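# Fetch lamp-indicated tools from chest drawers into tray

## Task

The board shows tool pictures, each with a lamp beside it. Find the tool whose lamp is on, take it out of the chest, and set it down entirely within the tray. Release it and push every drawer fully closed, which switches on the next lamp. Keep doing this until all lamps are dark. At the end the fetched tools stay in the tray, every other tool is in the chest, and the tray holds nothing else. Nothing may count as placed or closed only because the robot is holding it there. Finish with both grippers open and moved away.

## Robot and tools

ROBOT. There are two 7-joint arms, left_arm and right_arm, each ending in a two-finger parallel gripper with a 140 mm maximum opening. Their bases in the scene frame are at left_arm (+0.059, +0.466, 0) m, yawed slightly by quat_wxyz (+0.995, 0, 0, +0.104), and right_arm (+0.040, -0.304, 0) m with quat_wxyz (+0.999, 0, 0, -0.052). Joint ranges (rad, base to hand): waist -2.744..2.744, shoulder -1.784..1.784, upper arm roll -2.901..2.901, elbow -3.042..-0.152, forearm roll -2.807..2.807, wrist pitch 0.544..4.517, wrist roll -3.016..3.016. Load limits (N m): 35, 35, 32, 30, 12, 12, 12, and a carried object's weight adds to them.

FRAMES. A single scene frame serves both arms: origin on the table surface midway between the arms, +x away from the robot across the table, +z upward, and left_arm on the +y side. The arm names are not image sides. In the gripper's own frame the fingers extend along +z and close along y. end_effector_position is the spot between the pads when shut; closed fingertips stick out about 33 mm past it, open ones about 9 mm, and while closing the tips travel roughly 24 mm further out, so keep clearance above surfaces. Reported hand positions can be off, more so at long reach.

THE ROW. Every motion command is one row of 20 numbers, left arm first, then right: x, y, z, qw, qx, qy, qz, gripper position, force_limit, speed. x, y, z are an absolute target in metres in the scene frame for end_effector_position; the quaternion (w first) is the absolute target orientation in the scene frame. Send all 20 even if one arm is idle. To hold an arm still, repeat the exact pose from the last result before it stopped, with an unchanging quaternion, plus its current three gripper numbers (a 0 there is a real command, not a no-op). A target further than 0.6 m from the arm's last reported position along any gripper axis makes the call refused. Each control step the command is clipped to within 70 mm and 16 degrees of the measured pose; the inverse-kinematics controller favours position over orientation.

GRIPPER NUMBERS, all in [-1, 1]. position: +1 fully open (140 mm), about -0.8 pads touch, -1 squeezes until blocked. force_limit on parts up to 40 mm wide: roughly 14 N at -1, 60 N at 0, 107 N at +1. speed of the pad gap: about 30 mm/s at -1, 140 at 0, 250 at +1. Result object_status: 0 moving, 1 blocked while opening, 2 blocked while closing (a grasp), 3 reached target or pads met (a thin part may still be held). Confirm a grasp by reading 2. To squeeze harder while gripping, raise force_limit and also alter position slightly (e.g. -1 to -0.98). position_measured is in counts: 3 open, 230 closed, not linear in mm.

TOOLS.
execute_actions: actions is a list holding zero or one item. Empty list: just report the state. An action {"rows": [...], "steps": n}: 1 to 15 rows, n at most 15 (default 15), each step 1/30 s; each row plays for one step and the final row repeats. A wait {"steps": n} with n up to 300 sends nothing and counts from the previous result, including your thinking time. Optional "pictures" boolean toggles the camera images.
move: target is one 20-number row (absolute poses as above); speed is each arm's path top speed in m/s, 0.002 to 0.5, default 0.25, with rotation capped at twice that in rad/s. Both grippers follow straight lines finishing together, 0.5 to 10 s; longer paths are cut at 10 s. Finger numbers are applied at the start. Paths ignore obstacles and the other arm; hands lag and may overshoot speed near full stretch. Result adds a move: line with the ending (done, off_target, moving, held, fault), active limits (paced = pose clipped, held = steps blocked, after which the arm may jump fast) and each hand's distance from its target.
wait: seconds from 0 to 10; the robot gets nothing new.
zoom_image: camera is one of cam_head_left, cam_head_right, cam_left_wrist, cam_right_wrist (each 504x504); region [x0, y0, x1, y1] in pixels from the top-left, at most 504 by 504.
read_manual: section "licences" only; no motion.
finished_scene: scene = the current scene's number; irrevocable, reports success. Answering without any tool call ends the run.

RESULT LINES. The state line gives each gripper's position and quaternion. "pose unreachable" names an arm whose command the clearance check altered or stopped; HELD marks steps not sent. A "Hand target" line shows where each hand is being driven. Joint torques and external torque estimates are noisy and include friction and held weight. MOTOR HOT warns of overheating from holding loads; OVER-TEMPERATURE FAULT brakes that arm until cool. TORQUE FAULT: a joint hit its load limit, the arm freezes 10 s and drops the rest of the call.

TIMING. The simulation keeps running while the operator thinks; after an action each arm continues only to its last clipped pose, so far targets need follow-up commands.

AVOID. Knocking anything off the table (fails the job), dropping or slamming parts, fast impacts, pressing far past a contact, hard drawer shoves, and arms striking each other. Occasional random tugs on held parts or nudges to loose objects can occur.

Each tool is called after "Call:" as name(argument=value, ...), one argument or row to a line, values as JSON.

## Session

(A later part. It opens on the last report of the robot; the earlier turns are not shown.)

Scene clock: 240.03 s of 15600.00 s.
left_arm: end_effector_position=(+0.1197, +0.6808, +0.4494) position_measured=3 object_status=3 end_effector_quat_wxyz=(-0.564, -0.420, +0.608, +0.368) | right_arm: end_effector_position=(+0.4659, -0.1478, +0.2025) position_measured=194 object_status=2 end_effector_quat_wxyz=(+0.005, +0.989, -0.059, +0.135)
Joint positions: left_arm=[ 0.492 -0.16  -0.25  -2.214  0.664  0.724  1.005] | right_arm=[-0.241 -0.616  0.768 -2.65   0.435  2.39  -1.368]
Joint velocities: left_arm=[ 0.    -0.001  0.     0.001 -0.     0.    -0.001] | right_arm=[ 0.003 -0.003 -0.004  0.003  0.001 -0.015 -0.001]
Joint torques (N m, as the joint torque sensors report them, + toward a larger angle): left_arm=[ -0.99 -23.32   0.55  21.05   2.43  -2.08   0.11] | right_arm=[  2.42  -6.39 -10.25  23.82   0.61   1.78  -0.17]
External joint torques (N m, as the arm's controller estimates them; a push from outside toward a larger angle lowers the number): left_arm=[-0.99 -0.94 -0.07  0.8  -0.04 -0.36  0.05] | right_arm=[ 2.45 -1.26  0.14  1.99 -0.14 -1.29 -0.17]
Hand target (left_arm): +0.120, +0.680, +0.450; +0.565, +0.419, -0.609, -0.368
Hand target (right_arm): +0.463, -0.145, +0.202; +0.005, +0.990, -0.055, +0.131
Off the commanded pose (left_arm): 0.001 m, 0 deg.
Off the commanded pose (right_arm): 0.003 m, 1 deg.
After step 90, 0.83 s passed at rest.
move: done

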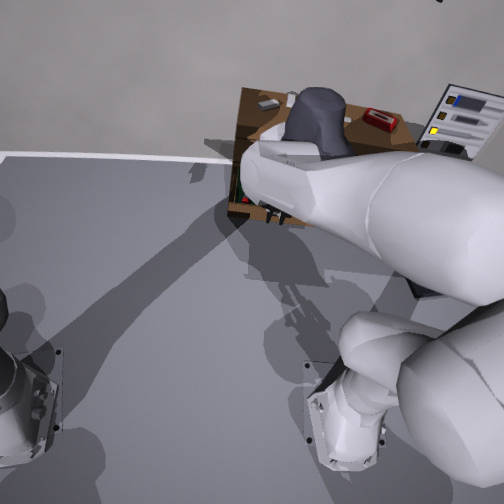

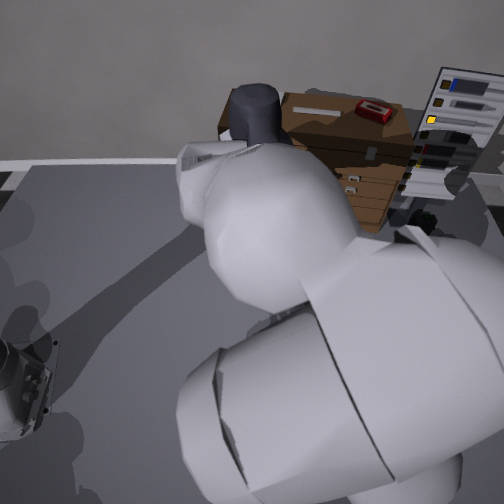

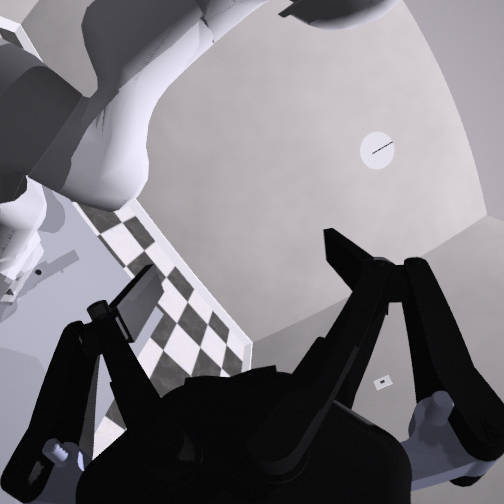

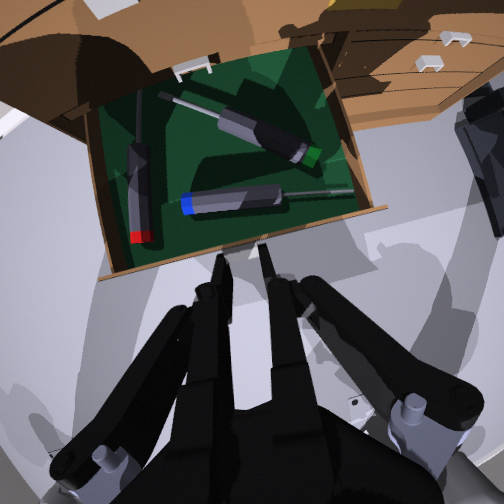

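Call:
move(
  target=[0.12,0.68,0.45,-0.565,-0.419,0.609,0.368,1,0,0,0.613,-0.162,0.193,0.0194,0.9385,-0.0533,0.3415,-1,0.3,-0.5],
  speed=0.08,
)

Call:
move(
  target=[0.12,0.68,0.45,-0.565,-0.419,0.609,0.368,1,0,0,0.622,-0.163,0.193,0.0194,0.9385,-0.0533,0.3415,-1,0.3,-0.5],
  speed=0.03,
)

Call:
move(
  target=[0.12,0.68,0.45,-0.565,-0.419,0.609,0.368,1,0,0,0.612,-0.162,0.193,0.0194,0.9385,-0.0533,0.3415,0,0.3,-0.5],
  speed=0.02,
)

Call:
move(
  target=[0.12,0.68,0.45,-0.565,-0.419,0.609,0.368,1,0,0,0.575,-0.158,0.20,0.0194,0.9385,-0.0533,0.3415,0,0.3,-0.5],
  speed=0.06,
)

Call:
move(
  target=[0.12,0.68,0.45,-0.565,-0.419,0.609,0.368,1,0,0,0.545,-0.40,0.24,0.0194,0.9385,-0.0533,0.3415,0,0.3,-0.5],
  speed=0.12,
)

Scene clock: 275.33 s of 15600.00 s.
left_arm: end_effector_position=(+0.1197, +0.6808, +0.4494) position_measured=3 object_status=3 end_effector_quat_wxyz=(-0.564, -0.420, +0.608, +0.368) | right_arm: end_effector_position=(+0.6136, -0.1625, +0.1923) position_measured=194 object_status=2 end_effector_quat_wxyz=(+0.024, +0.939, -0.048, +0.340)
Joint positions: left_arm=[ 0.492 -0.16  -0.25  -2.214  0.664  0.724  1.005] | right_arm=[-0.824 -0.413  1.347 -2.632  0.374  3.123 -1.319]
Joint velocities: left_arm=[-0.     0.001  0.     0.001  0.     0.001  0.002] | right_arm=[-0.016  0.002  0.021 -0.007  0.011  0.027  0.003]
Joint torques (N m, as the joint torque sensors report them, + toward a larger angle): left_arm=[ -0.93 -23.67   0.57  21.17   2.35  -2.08   0.15] | right_arm=[-2.39  2.18 -7.98 19.28  1.52  3.62  0.27]
External joint torques (N m, as the arm's controller estimates them; a push from outside toward a larger angle lowers the number): left_arm=[-0.95 -1.27 -0.07  0.9  -0.13 -0.37  0.09] | right_arm=[-2.4   0.49  2.45  0.41  0.54  0.15  0.25]
Hand target (left_arm): +0.120, +0.680, +0.450; +0.565, +0.419, -0.609, -0.368
Hand target (right_arm): +0.614, -0.163, +0.192; +0.022, +0.938, -0.053, +0.341
Off the commanded pose (left_arm): 0.001 m, 0 deg.
Off the commanded pose (right_arm): 0.001 m, 1 deg.
After step 90, 29.27 s passed at rest.
move: done

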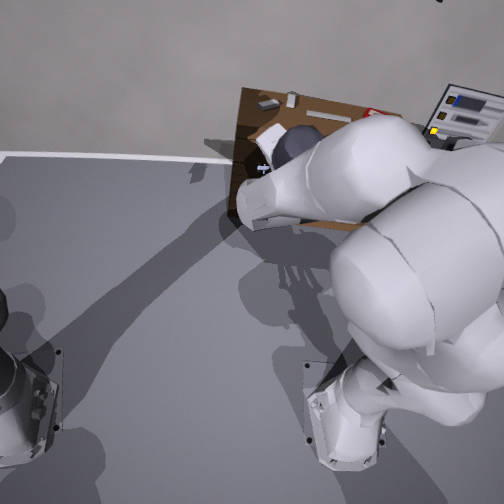

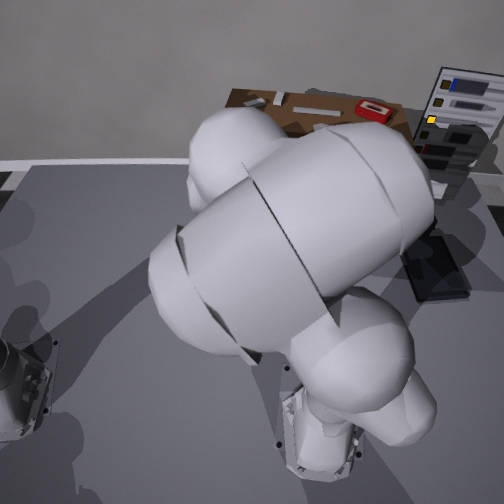

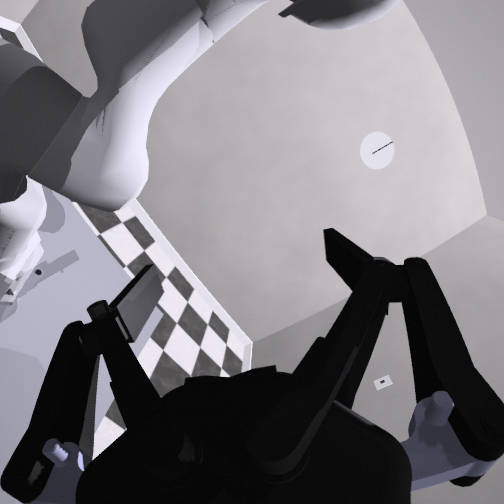

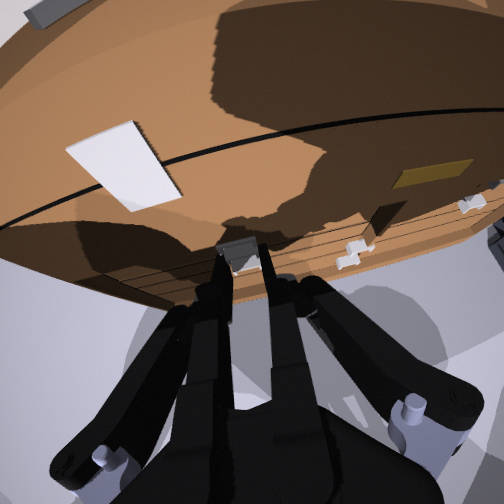

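Scene clock: 276.03 s of 15600.00 s.
left_arm: end_effector_position=(+0.1197, +0.6808, +0.4494) position_measured=3 object_status=3 end_effector_quat_wxyz=(-0.564, -0.420, +0.608, +0.368) | right_arm: end_effector_position=(+0.6185, -0.1629, +0.1919) position_measured=194 object_status=2 end_effector_quat_wxyz=(+0.023, +0.939, -0.051, +0.341)
Joint positions: left_arm=[ 0.492 -0.16  -0.25  -2.214  0.664  0.724  1.005] | right_arm=[-0.859 -0.406  1.375 -2.62   0.374  3.128 -1.319]
Joint velocities: left_arm=[ 0.    -0.001 -0.001  0.    -0.     0.     0.001] | right_arm=[-0.007  0.     0.008  0.     0.     0.004  0.003]
Joint torques (N m, as the joint torque sensors report them, + toward a larger angle): left_arm=[ -0.52 -23.12   0.72  21.09   2.41  -2.09   0.13] | right_arm=[-6.21  7.82 -7.02 22.83  0.35  3.9  -0.17]
External joint torques (N m, as the arm's controller estimates them; a push from outside toward a larger angle lowers the number): left_arm=[-0.5  -0.7   0.13  0.83 -0.07 -0.37  0.07] | right_arm=[-6.23  5.53  3.35  4.03 -0.62  0.46 -0.19]
Hand target (left_arm): +0.120, +0.680, +0.450; +0.565, +0.419, -0.609, -0.368
Hand target (right_arm): +0.622, -0.163, +0.193; +0.019, +0.938, -0.053, +0.341
Off the commanded pose (left_arm): 0.001 m, 0 deg.
Off the commanded pose (right_arm): 0.004 m, 1 deg.
move: off_target (right_arm)

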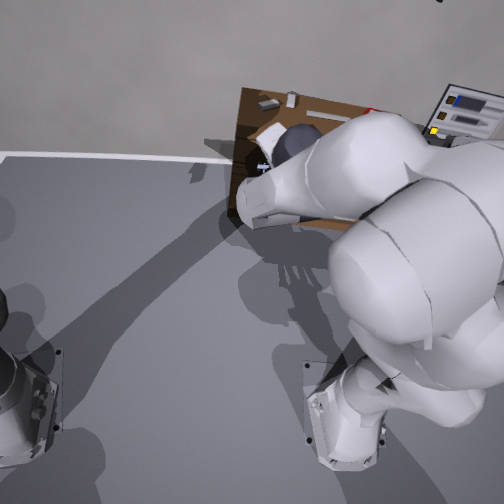

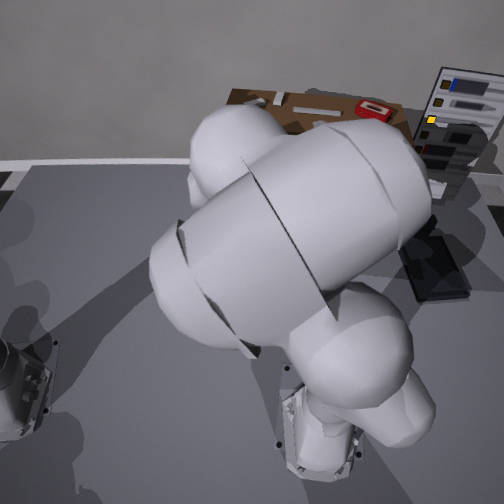

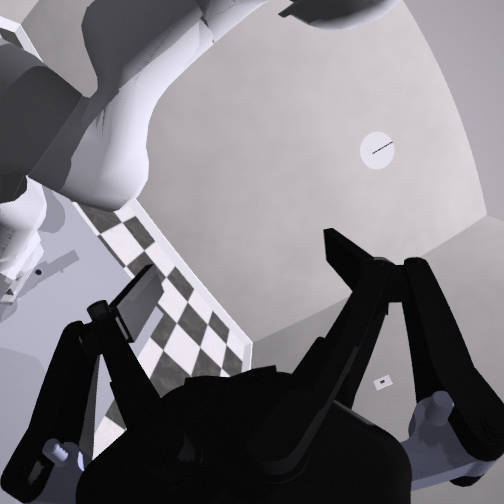

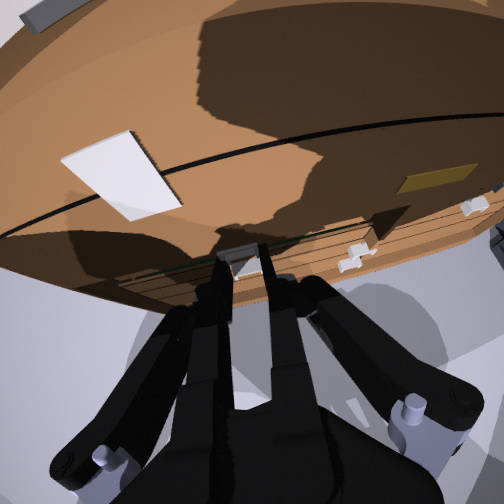

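Scene clock: 276.73 s of 15600.00 s.
left_arm: end_effector_position=(+0.1197, +0.6808, +0.4494) position_measured=3 object_status=3 end_effector_quat_wxyz=(-0.564, -0.420, +0.608, +0.368) | right_arm: end_effector_position=(+0.6117, -0.1614, +0.1920) position_measured=129 object_status=0 end_effector_quat_wxyz=(+0.020, +0.939, -0.051, +0.340)
Joint positions: left_arm=[ 0.492 -0.16  -0.25  -2.214  0.664  0.724  1.005] | right_arm=[-0.809 -0.408  1.336 -2.638  0.382  3.127 -1.319]
Joint velocities: left_arm=[ 0.001 -0.    -0.     0.001 -0.001  0.    -0.001] | right_arm=[ 0.008  0.    -0.013 -0.004 -0.001 -0.    -0.   ]
Joint torques (N m, as the joint torque sensors report them, + toward a larger angle): left_arm=[ -0.91 -24.16   0.28  21.16   2.4   -2.08   0.14] | right_arm=[  0.68   0.43 -10.01  17.73   1.52   3.93   0.  ]
External joint torques (N m, as the arm's controller estimates them; a push from outside toward a larger angle lowers the number): left_arm=[-0.9  -1.77 -0.32  0.87 -0.08 -0.37  0.08] | right_arm=[ 0.65 -0.87  0.19 -1.18  0.57  0.48 -0.02]
Hand target (left_arm): +0.120, +0.680, +0.450; +0.565, +0.419, -0.609, -0.368
Hand target (right_arm): +0.612, -0.162, +0.193; +0.019, +0.938, -0.053, +0.341
Off the commanded pose (left_arm): 0.001 m, 0 deg.
Off the commanded pose (right_arm): 0.001 m, 0 deg.
move: done

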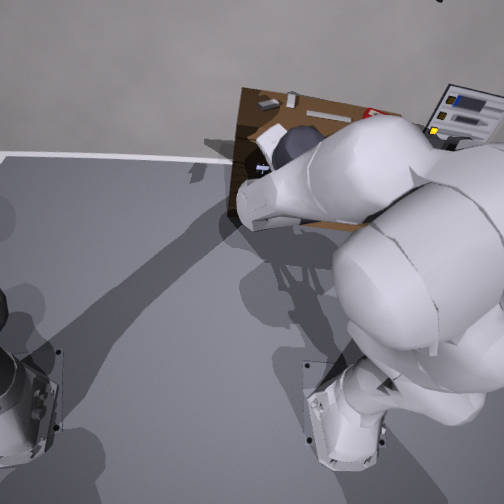

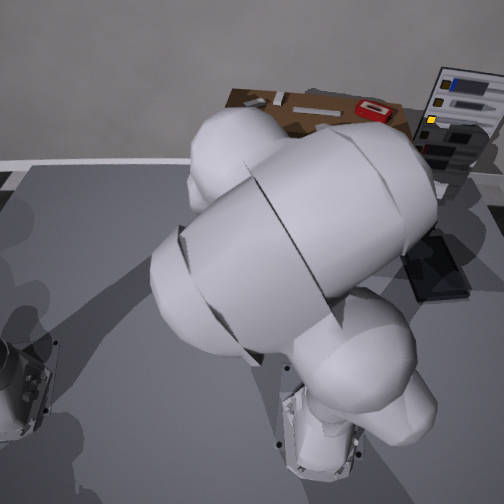

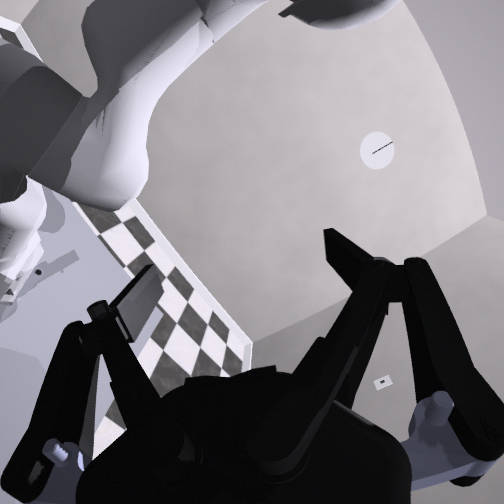

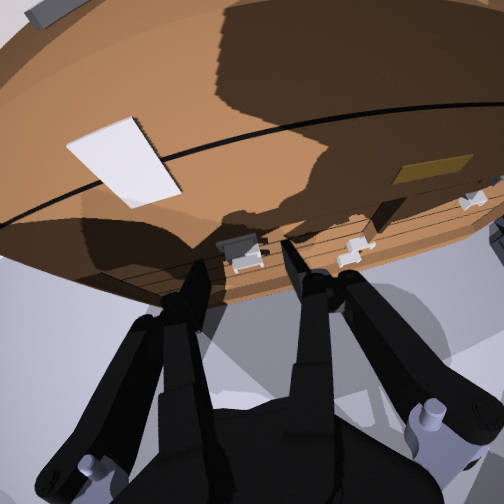

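Scene clock: 277.77 s of 15600.00 s.
left_arm: end_effector_position=(+0.1197, +0.6808, +0.4494) position_measured=3 object_status=3 end_effector_quat_wxyz=(-0.564, -0.420, +0.608, +0.368) | right_arm: end_effector_position=(+0.5764, -0.1562, +0.2010) position_measured=129 object_status=3 end_effector_quat_wxyz=(+0.019, +0.938, -0.051, +0.343)
Joint positions: left_arm=[ 0.492 -0.16  -0.25  -2.214  0.664  0.724  1.005] | right_arm=[-0.56  -0.485  1.155 -2.73   0.44   3.098 -1.319]
Joint velocities: left_arm=[ 0.001  0.001 -0.     0.     0.     0.    -0.001] | right_arm=[ 0.006  0.001 -0.009 -0.003 -0.001 -0.007 -0.001]
Joint torques (N m, as the joint torque sensors report them, + toward a larger angle): left_arm=[ -0.93 -23.8    1.01  21.05   2.42  -2.08   0.16] | right_arm=[  0.68  -3.43 -10.78  18.29   1.4    2.72   0.02]
External joint torques (N m, as the arm's controller estimates them; a push from outside toward a larger angle lowers the number): left_arm=[-0.97 -1.54  0.37  0.86 -0.05 -0.38  0.1 ] | right_arm=[ 0.7  -1.87 -0.19 -0.36  0.44 -0.73  0.  ]
Hand target (left_arm): +0.120, +0.680, +0.450; +0.565, +0.419, -0.609, -0.368
Hand target (right_arm): +0.575, -0.157, +0.200; +0.019, +0.938, -0.053, +0.341
Off the commanded pose (left_arm): 0.001 m, 0 deg.
Off the commanded pose (right_arm): 0.002 m, 0 deg.
move: done

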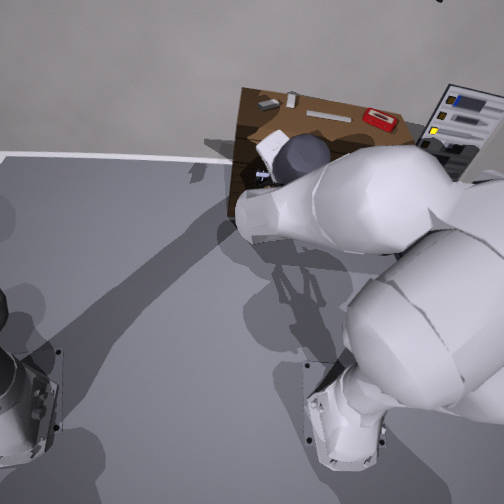

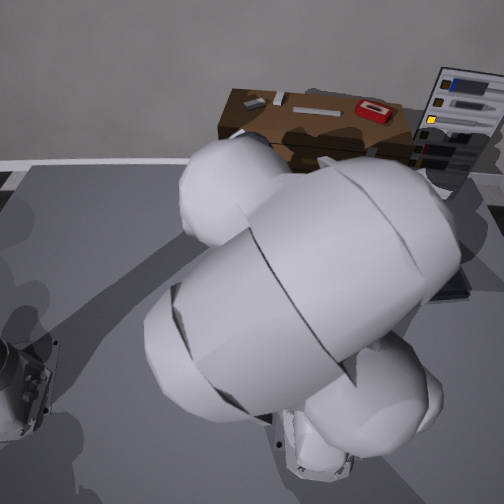

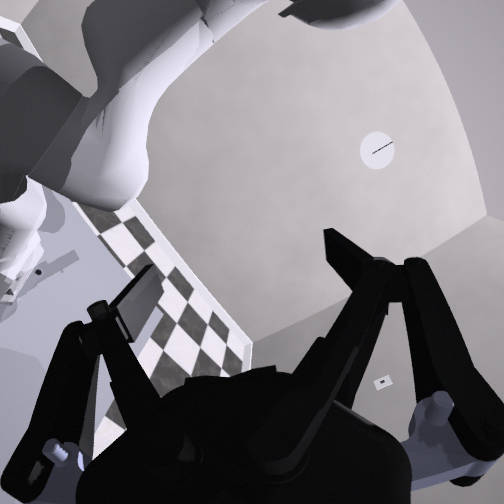

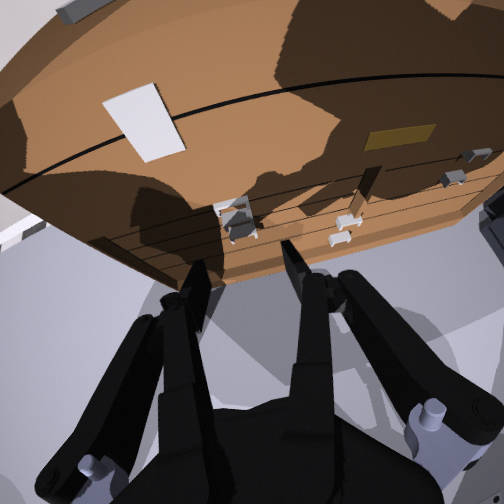

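Scene clock: 280.57 s of 15600.00 s.
left_arm: end_effector_position=(+0.1197, +0.6808, +0.4494) position_measured=3 object_status=3 end_effector_quat_wxyz=(-0.564, -0.420, +0.608, +0.368) | right_arm: end_effector_position=(+0.5402, -0.3978, +0.2378) position_measured=129 object_status=3 end_effector_quat_wxyz=(+0.014, +0.938, -0.060, +0.341)
Joint positions: left_arm=[ 0.492 -0.16  -0.25  -2.214  0.664  0.724  1.005] | right_arm=[ 0.008 -0.527 -0.09  -2.904  0.153  3.073 -1.783]
Joint velocities: left_arm=[-0.     0.002  0.001  0.    -0.001  0.001  0.002] | right_arm=[ 0.006 -0.001 -0.01  -0.    -0.019 -0.001 -0.012]
Joint torques (N m, as the joint torque sensors report them, + toward a larger angle): left_arm=[ -0.68 -23.53   0.97  21.15   2.39  -2.04   0.16] | right_arm=[  0.01 -13.31  -0.08  23.21  -0.81   2.63  -0.59]
External joint torques (N m, as the arm's controller estimates them; a push from outside toward a larger angle lowers the number): left_arm=[-0.68 -1.25  0.35  0.93 -0.08 -0.33  0.1 ] | right_arm=[ 0.02 -1.46 -0.75  0.78 -1.06 -0.82 -0.61]
Hand target (left_arm): +0.120, +0.680, +0.450; +0.565, +0.419, -0.609, -0.368
Hand target (right_arm): +0.540, -0.397, +0.238; +0.016, +0.939, -0.052, +0.340
Off the commanded pose (left_arm): 0.001 m, 0 deg.
Off the commanded pose (right_arm): 0.006 m, 1 deg.
move: off_target (right_arm)

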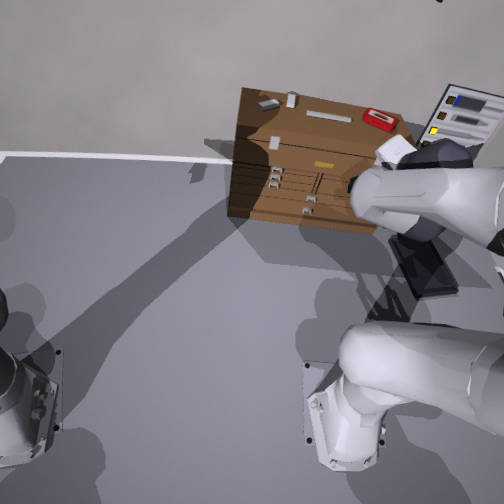

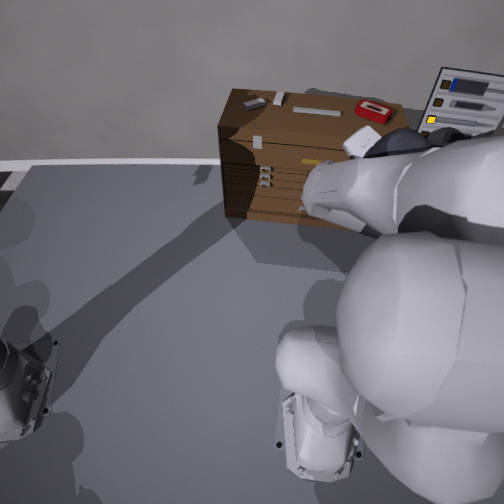

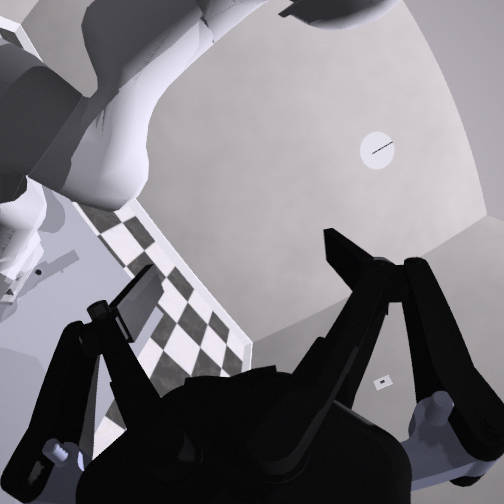

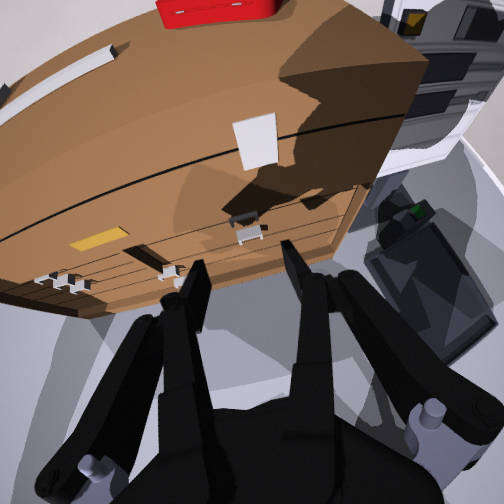

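Call:
move(
  target=[0.12,0.68,0.45,-0.565,-0.419,0.609,0.368,1,0,0,0.578,-0.408,0.213,0.0194,0.9385,-0.0533,0.3415,0,0.3,-0.5],
  speed=0.05,
)

Call:
zoom_image(
  camera="cam_right_wrist",
  region=[160,160,360,320],
)

Scene clock: 287.47 s of 15600.00 s.
left_arm: end_effector_position=(+0.1197, +0.6808, +0.4494) position_measured=3 object_status=3 end_effector_quat_wxyz=(-0.564, -0.420, +0.608, +0.368) | right_arm: end_effector_position=(+0.5763, -0.4087, +0.2117) position_measured=129 object_status=3 end_effector_quat_wxyz=(+0.017, +0.939, -0.059, +0.339)
Joint positions: left_arm=[ 0.492 -0.16  -0.25  -2.214  0.664  0.724  1.005] | right_arm=[ 0.116 -0.326 -0.202 -2.814  0.148  3.186 -1.8  ]
Joint velocities: left_arm=[-0.     0.    -0.001 -0.001  0.    -0.    -0.002] | right_arm=[ 0.005  0.002 -0.009  0.001 -0.007  0.011  0.001]
Joint torques (N m, as the joint torque sensors report them, + toward a larger angle): left_arm=[ -1.03 -23.43   0.65  20.49   2.4   -2.06   0.19] | right_arm=[ -0.53 -16.13   1.34  22.04  -0.84   3.92  -0.48]
External joint torques (N m, as the arm's controller estimates them; a push from outside toward a larger angle lowers the number): left_arm=[-1.03 -1.06  0.04  0.27 -0.07 -0.34  0.13] | right_arm=[-0.45  0.9   0.1   1.08 -0.97  0.47 -0.5 ]
Hand target (left_arm): +0.120, +0.680, +0.450; +0.565, +0.419, -0.609, -0.368
Hand target (right_arm): +0.578, -0.409, +0.213; +0.020, +0.938, -0.053, +0.341
Off the commanded pose (left_arm): 0.001 m, 0 deg.
Off the commanded pose (right_arm): 0.002 m, 1 deg.
After step 90, 2.50 s passed at rest.
move: done

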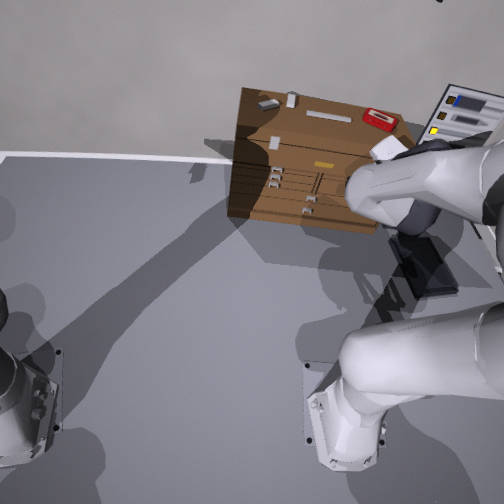

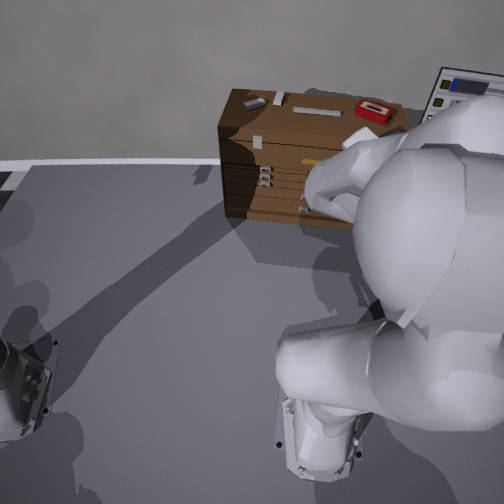

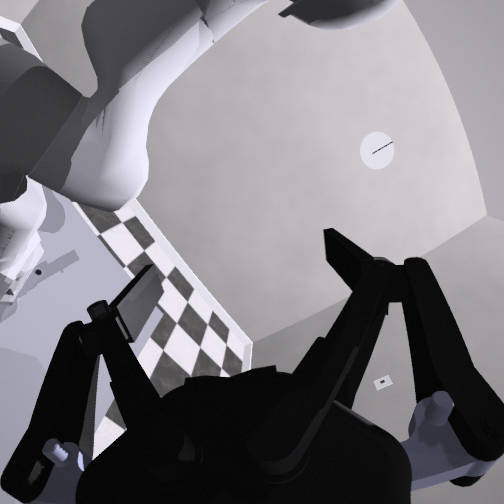

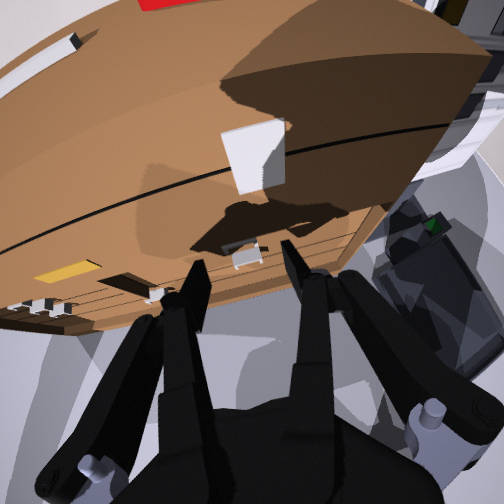

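Region (160, 160, 360, 320) of cam_right_wrist's 504x504 image, scaled by 2.520, with more detail than that image has; it fills the top 403 rows of this view, and the rest is white.

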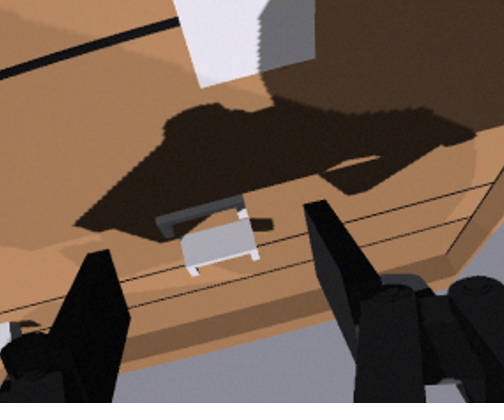

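Call:
move(
  target=[0.12,0.68,0.45,-0.565,-0.419,0.609,0.368,1,0,0,0.586,-0.408,0.21,0.0194,0.9385,-0.0533,0.3415,0,0.3,-0.5],
  speed=0.02,
)

Call:
move(
  target=[0.12,0.68,0.45,-0.565,-0.419,0.609,0.368,1,0,0,0.586,-0.408,0.21,0.0194,0.9385,-0.0533,0.3415,-1,0.3,-0.5],
  speed=0.02,
)

Scene clock: 296.30 s of 15600.00 s.
left_arm: end_effector_position=(+0.1197, +0.6808, +0.4494) position_measured=3 object_status=3 end_effector_quat_wxyz=(-0.564, -0.420, +0.608, +0.368) | right_arm: end_effector_position=(+0.5845, -0.4079, +0.2087) position_measured=129 object_status=3 end_effector_quat_wxyz=(+0.018, +0.939, -0.056, +0.339)
Joint positions: left_arm=[ 0.492 -0.16  -0.25  -2.214  0.664  0.724  1.005] | right_arm=[ 0.139 -0.293 -0.219 -2.793  0.147  3.198 -1.8  ]
Joint velocities: left_arm=[ 0.001  0.    -0.001  0.001 -0.001 -0.     0.   ] | right_arm=[ 0.008  0.004 -0.007  0.003 -0.001  0.008 -0.   ]
Joint torques (N m, as the joint torque sensors report them, + toward a larger angle): left_arm=[ -1.15 -23.68   0.72  20.94   2.37  -2.03   0.16] | right_arm=[  0.49 -16.93   1.36  21.87  -0.43   4.06  -0.32]
External joint torques (N m, as the arm's controller estimates them; a push from outside toward a larger angle lowers the number): left_arm=[-1.18 -1.36  0.09  0.7  -0.1  -0.32  0.1 ] | right_arm=[ 0.43  1.11 -0.03  1.11 -0.53  0.62 -0.33]
Hand target (left_arm): +0.120, +0.680, +0.450; +0.565, +0.419, -0.609, -0.368
Hand target (right_arm): +0.586, -0.408, +0.210; +0.020, +0.938, -0.053, +0.341
Off the commanded pose (left_arm): 0.001 m, 0 deg.
Off the commanded pose (right_arm): 0.002 m, 0 deg.
After step 90, 5.13 s passed at rest.
move: done

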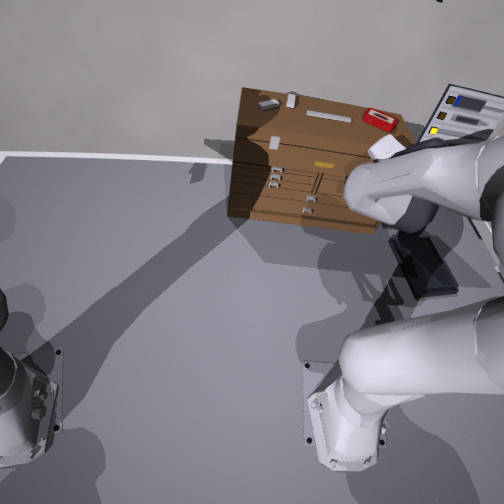

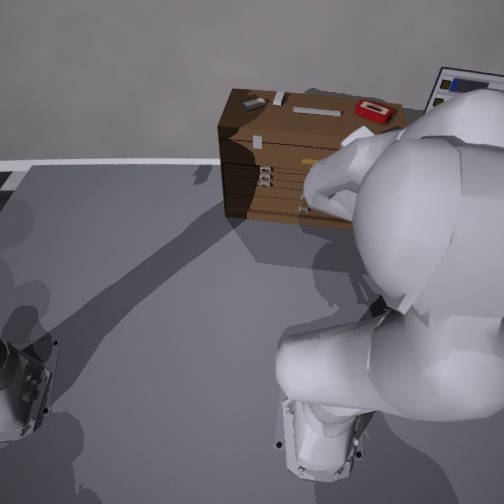

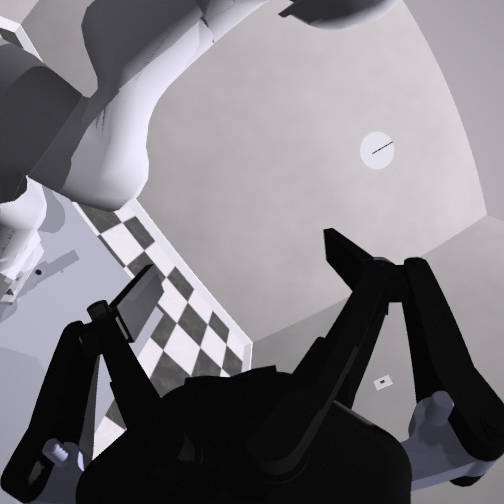

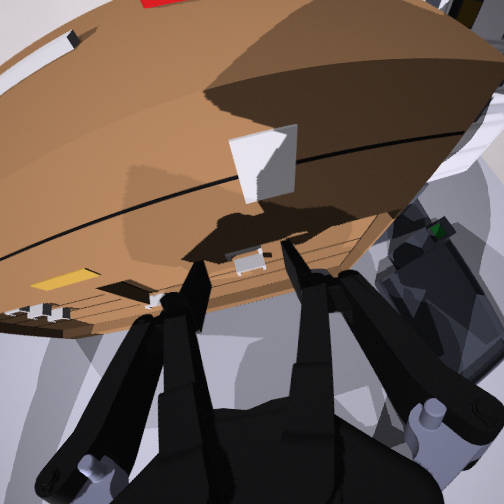

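Scene clock: 297.00 s of 15600.00 s.
left_arm: end_effector_position=(+0.1197, +0.6808, +0.4494) position_measured=3 object_status=3 end_effector_quat_wxyz=(-0.564, -0.420, +0.608, +0.368) | right_arm: end_effector_position=(+0.5843, -0.4102, +0.2090) position_measured=197 object_status=2 end_effector_quat_wxyz=(+0.019, +0.939, -0.058, +0.340)
Joint positions: left_arm=[ 0.492 -0.16  -0.25  -2.214  0.664  0.724  1.005] | right_arm=[ 0.138 -0.293 -0.222 -2.793  0.147  3.2   -1.8  ]
Joint velocities: left_arm=[ 0.    -0.001  0.    -0.001 -0.    -0.     0.001] | right_arm=[ 0.001 -0.    -0.001  0.     0.001  0.001 -0.002]
Joint torques (N m, as the joint torque sensors report them, + toward a larger angle): left_arm=[ -0.96 -23.43   0.86  21.26   2.41  -2.07   0.13] | right_arm=[  1.73 -17.25   2.66  21.65  -0.56   3.93  -0.25]
External joint torques (N m, as the arm's controller estimates them; a push from outside toward a larger angle lowers the number): left_arm=[-0.91 -1.1   0.29  1.03 -0.06 -0.36  0.07] | right_arm=[ 1.75  0.81  1.33  0.81 -0.67  0.47 -0.27]
Hand target (left_arm): +0.120, +0.680, +0.450; +0.565, +0.419, -0.609, -0.368
Hand target (right_arm): +0.586, -0.408, +0.210; +0.019, +0.938, -0.053, +0.341
Off the commanded pose (left_arm): 0.001 m, 0 deg.
Off the commanded pose (right_arm): 0.003 m, 1 deg.
move: done

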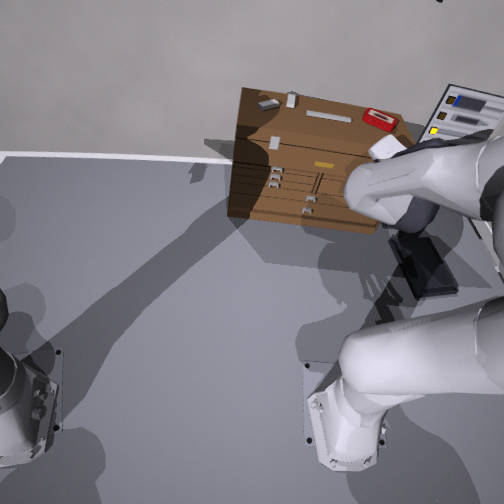

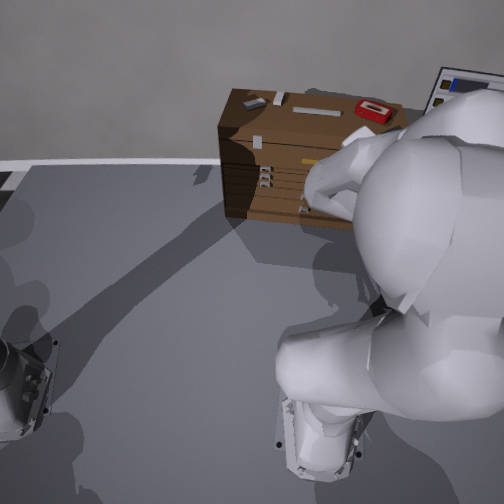

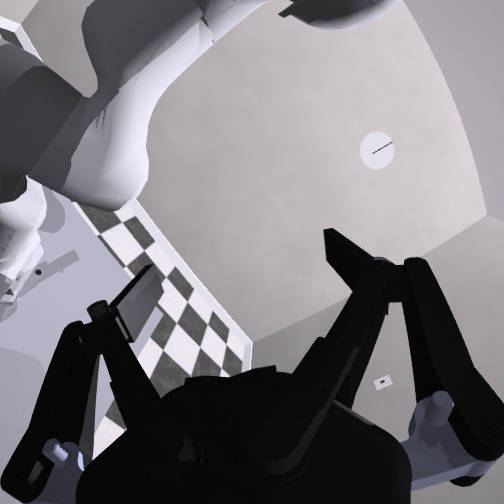

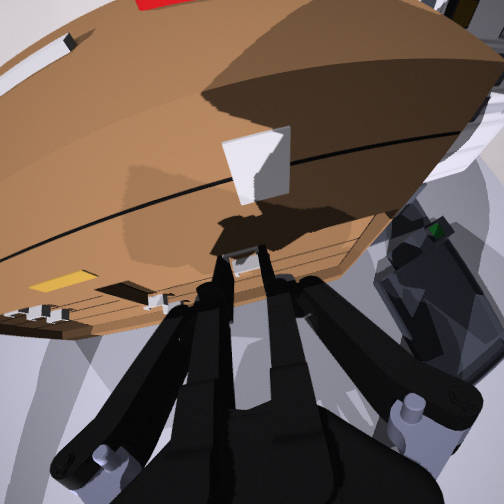

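Call:
move(
  target=[0.12,0.68,0.45,-0.565,-0.419,0.609,0.368,1,0,0,0.437,-0.394,0.218,0.0074,0.989,-0.056,0.131,-1,0.3,-0.5],
  speed=0.07,
)

Scene clock: 309.33 s of 15600.00 s.
left_arm: end_effector_position=(+0.1197, +0.6808, +0.4494) position_measured=3 object_status=3 end_effector_quat_wxyz=(-0.564, -0.420, +0.608, +0.368) | right_arm: end_effector_position=(+0.4363, -0.3961, +0.2187) position_measured=197 object_status=2 end_effector_quat_wxyz=(+0.005, +0.989, -0.057, +0.133)
Joint positions: left_arm=[ 0.492 -0.16  -0.25  -2.214  0.664  0.724  1.005] | right_arm=[-0.152 -0.674  0.005 -2.789  0.064  2.379 -1.748]
Joint velocities: left_arm=[-0.001 -0.001 -0.     0.    -0.001 -0.001 -0.   ] | right_arm=[-0.004 -0.002  0.004  0.004 -0.001 -0.019  0.002]
Joint torques (N m, as the joint torque sensors report them, + toward a larger angle): left_arm=[ -0.52 -23.73   0.81  21.1    2.37  -2.02   0.16] | right_arm=[  1.49 -10.48   2.8   26.34   0.77   1.88   0.1 ]
External joint torques (N m, as the arm's controller estimates them; a push from outside toward a larger angle lowers the number): left_arm=[-0.47 -1.3   0.25  0.8  -0.11 -0.31  0.1 ] | right_arm=[ 1.49 -1.7   3.49  2.1   0.02 -1.18  0.1 ]
Hand target (left_arm): +0.120, +0.680, +0.450; +0.565, +0.419, -0.609, -0.368
Hand target (right_arm): +0.435, -0.394, +0.220; +0.005, +0.990, -0.057, +0.131
Off the commanded pose (left_arm): 0.001 m, 0 deg.
Off the commanded pose (right_arm): 0.002 m, 0 deg.
After step 90, 5.83 s passed at rest.
move: done

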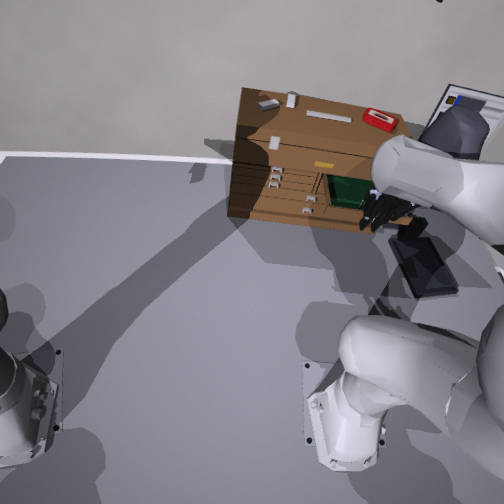

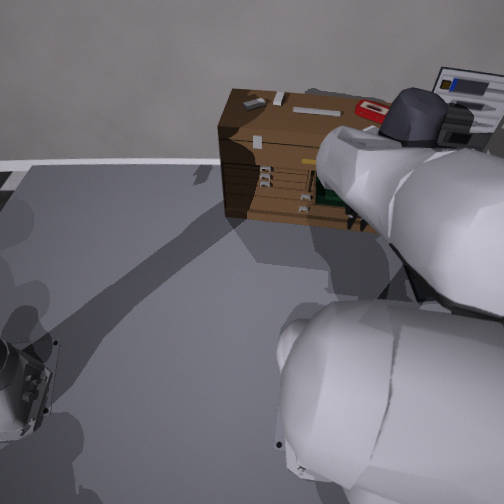

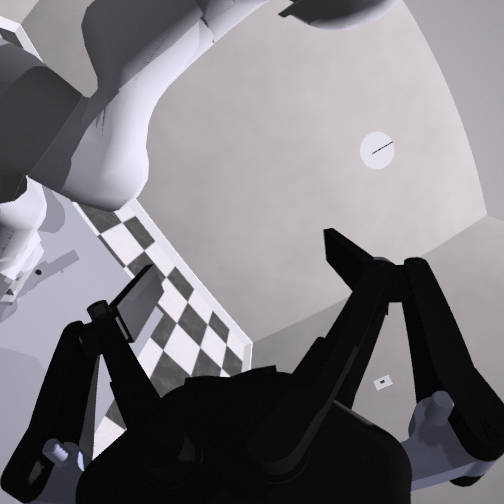

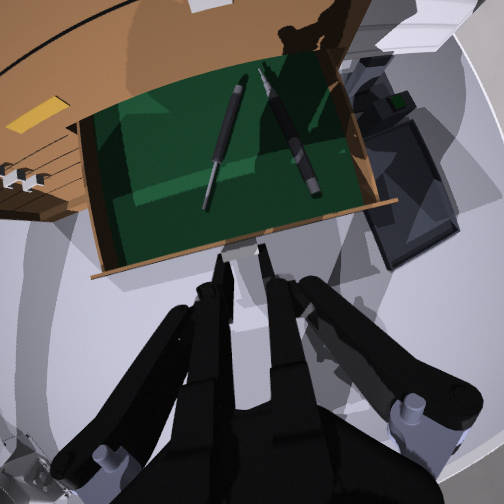

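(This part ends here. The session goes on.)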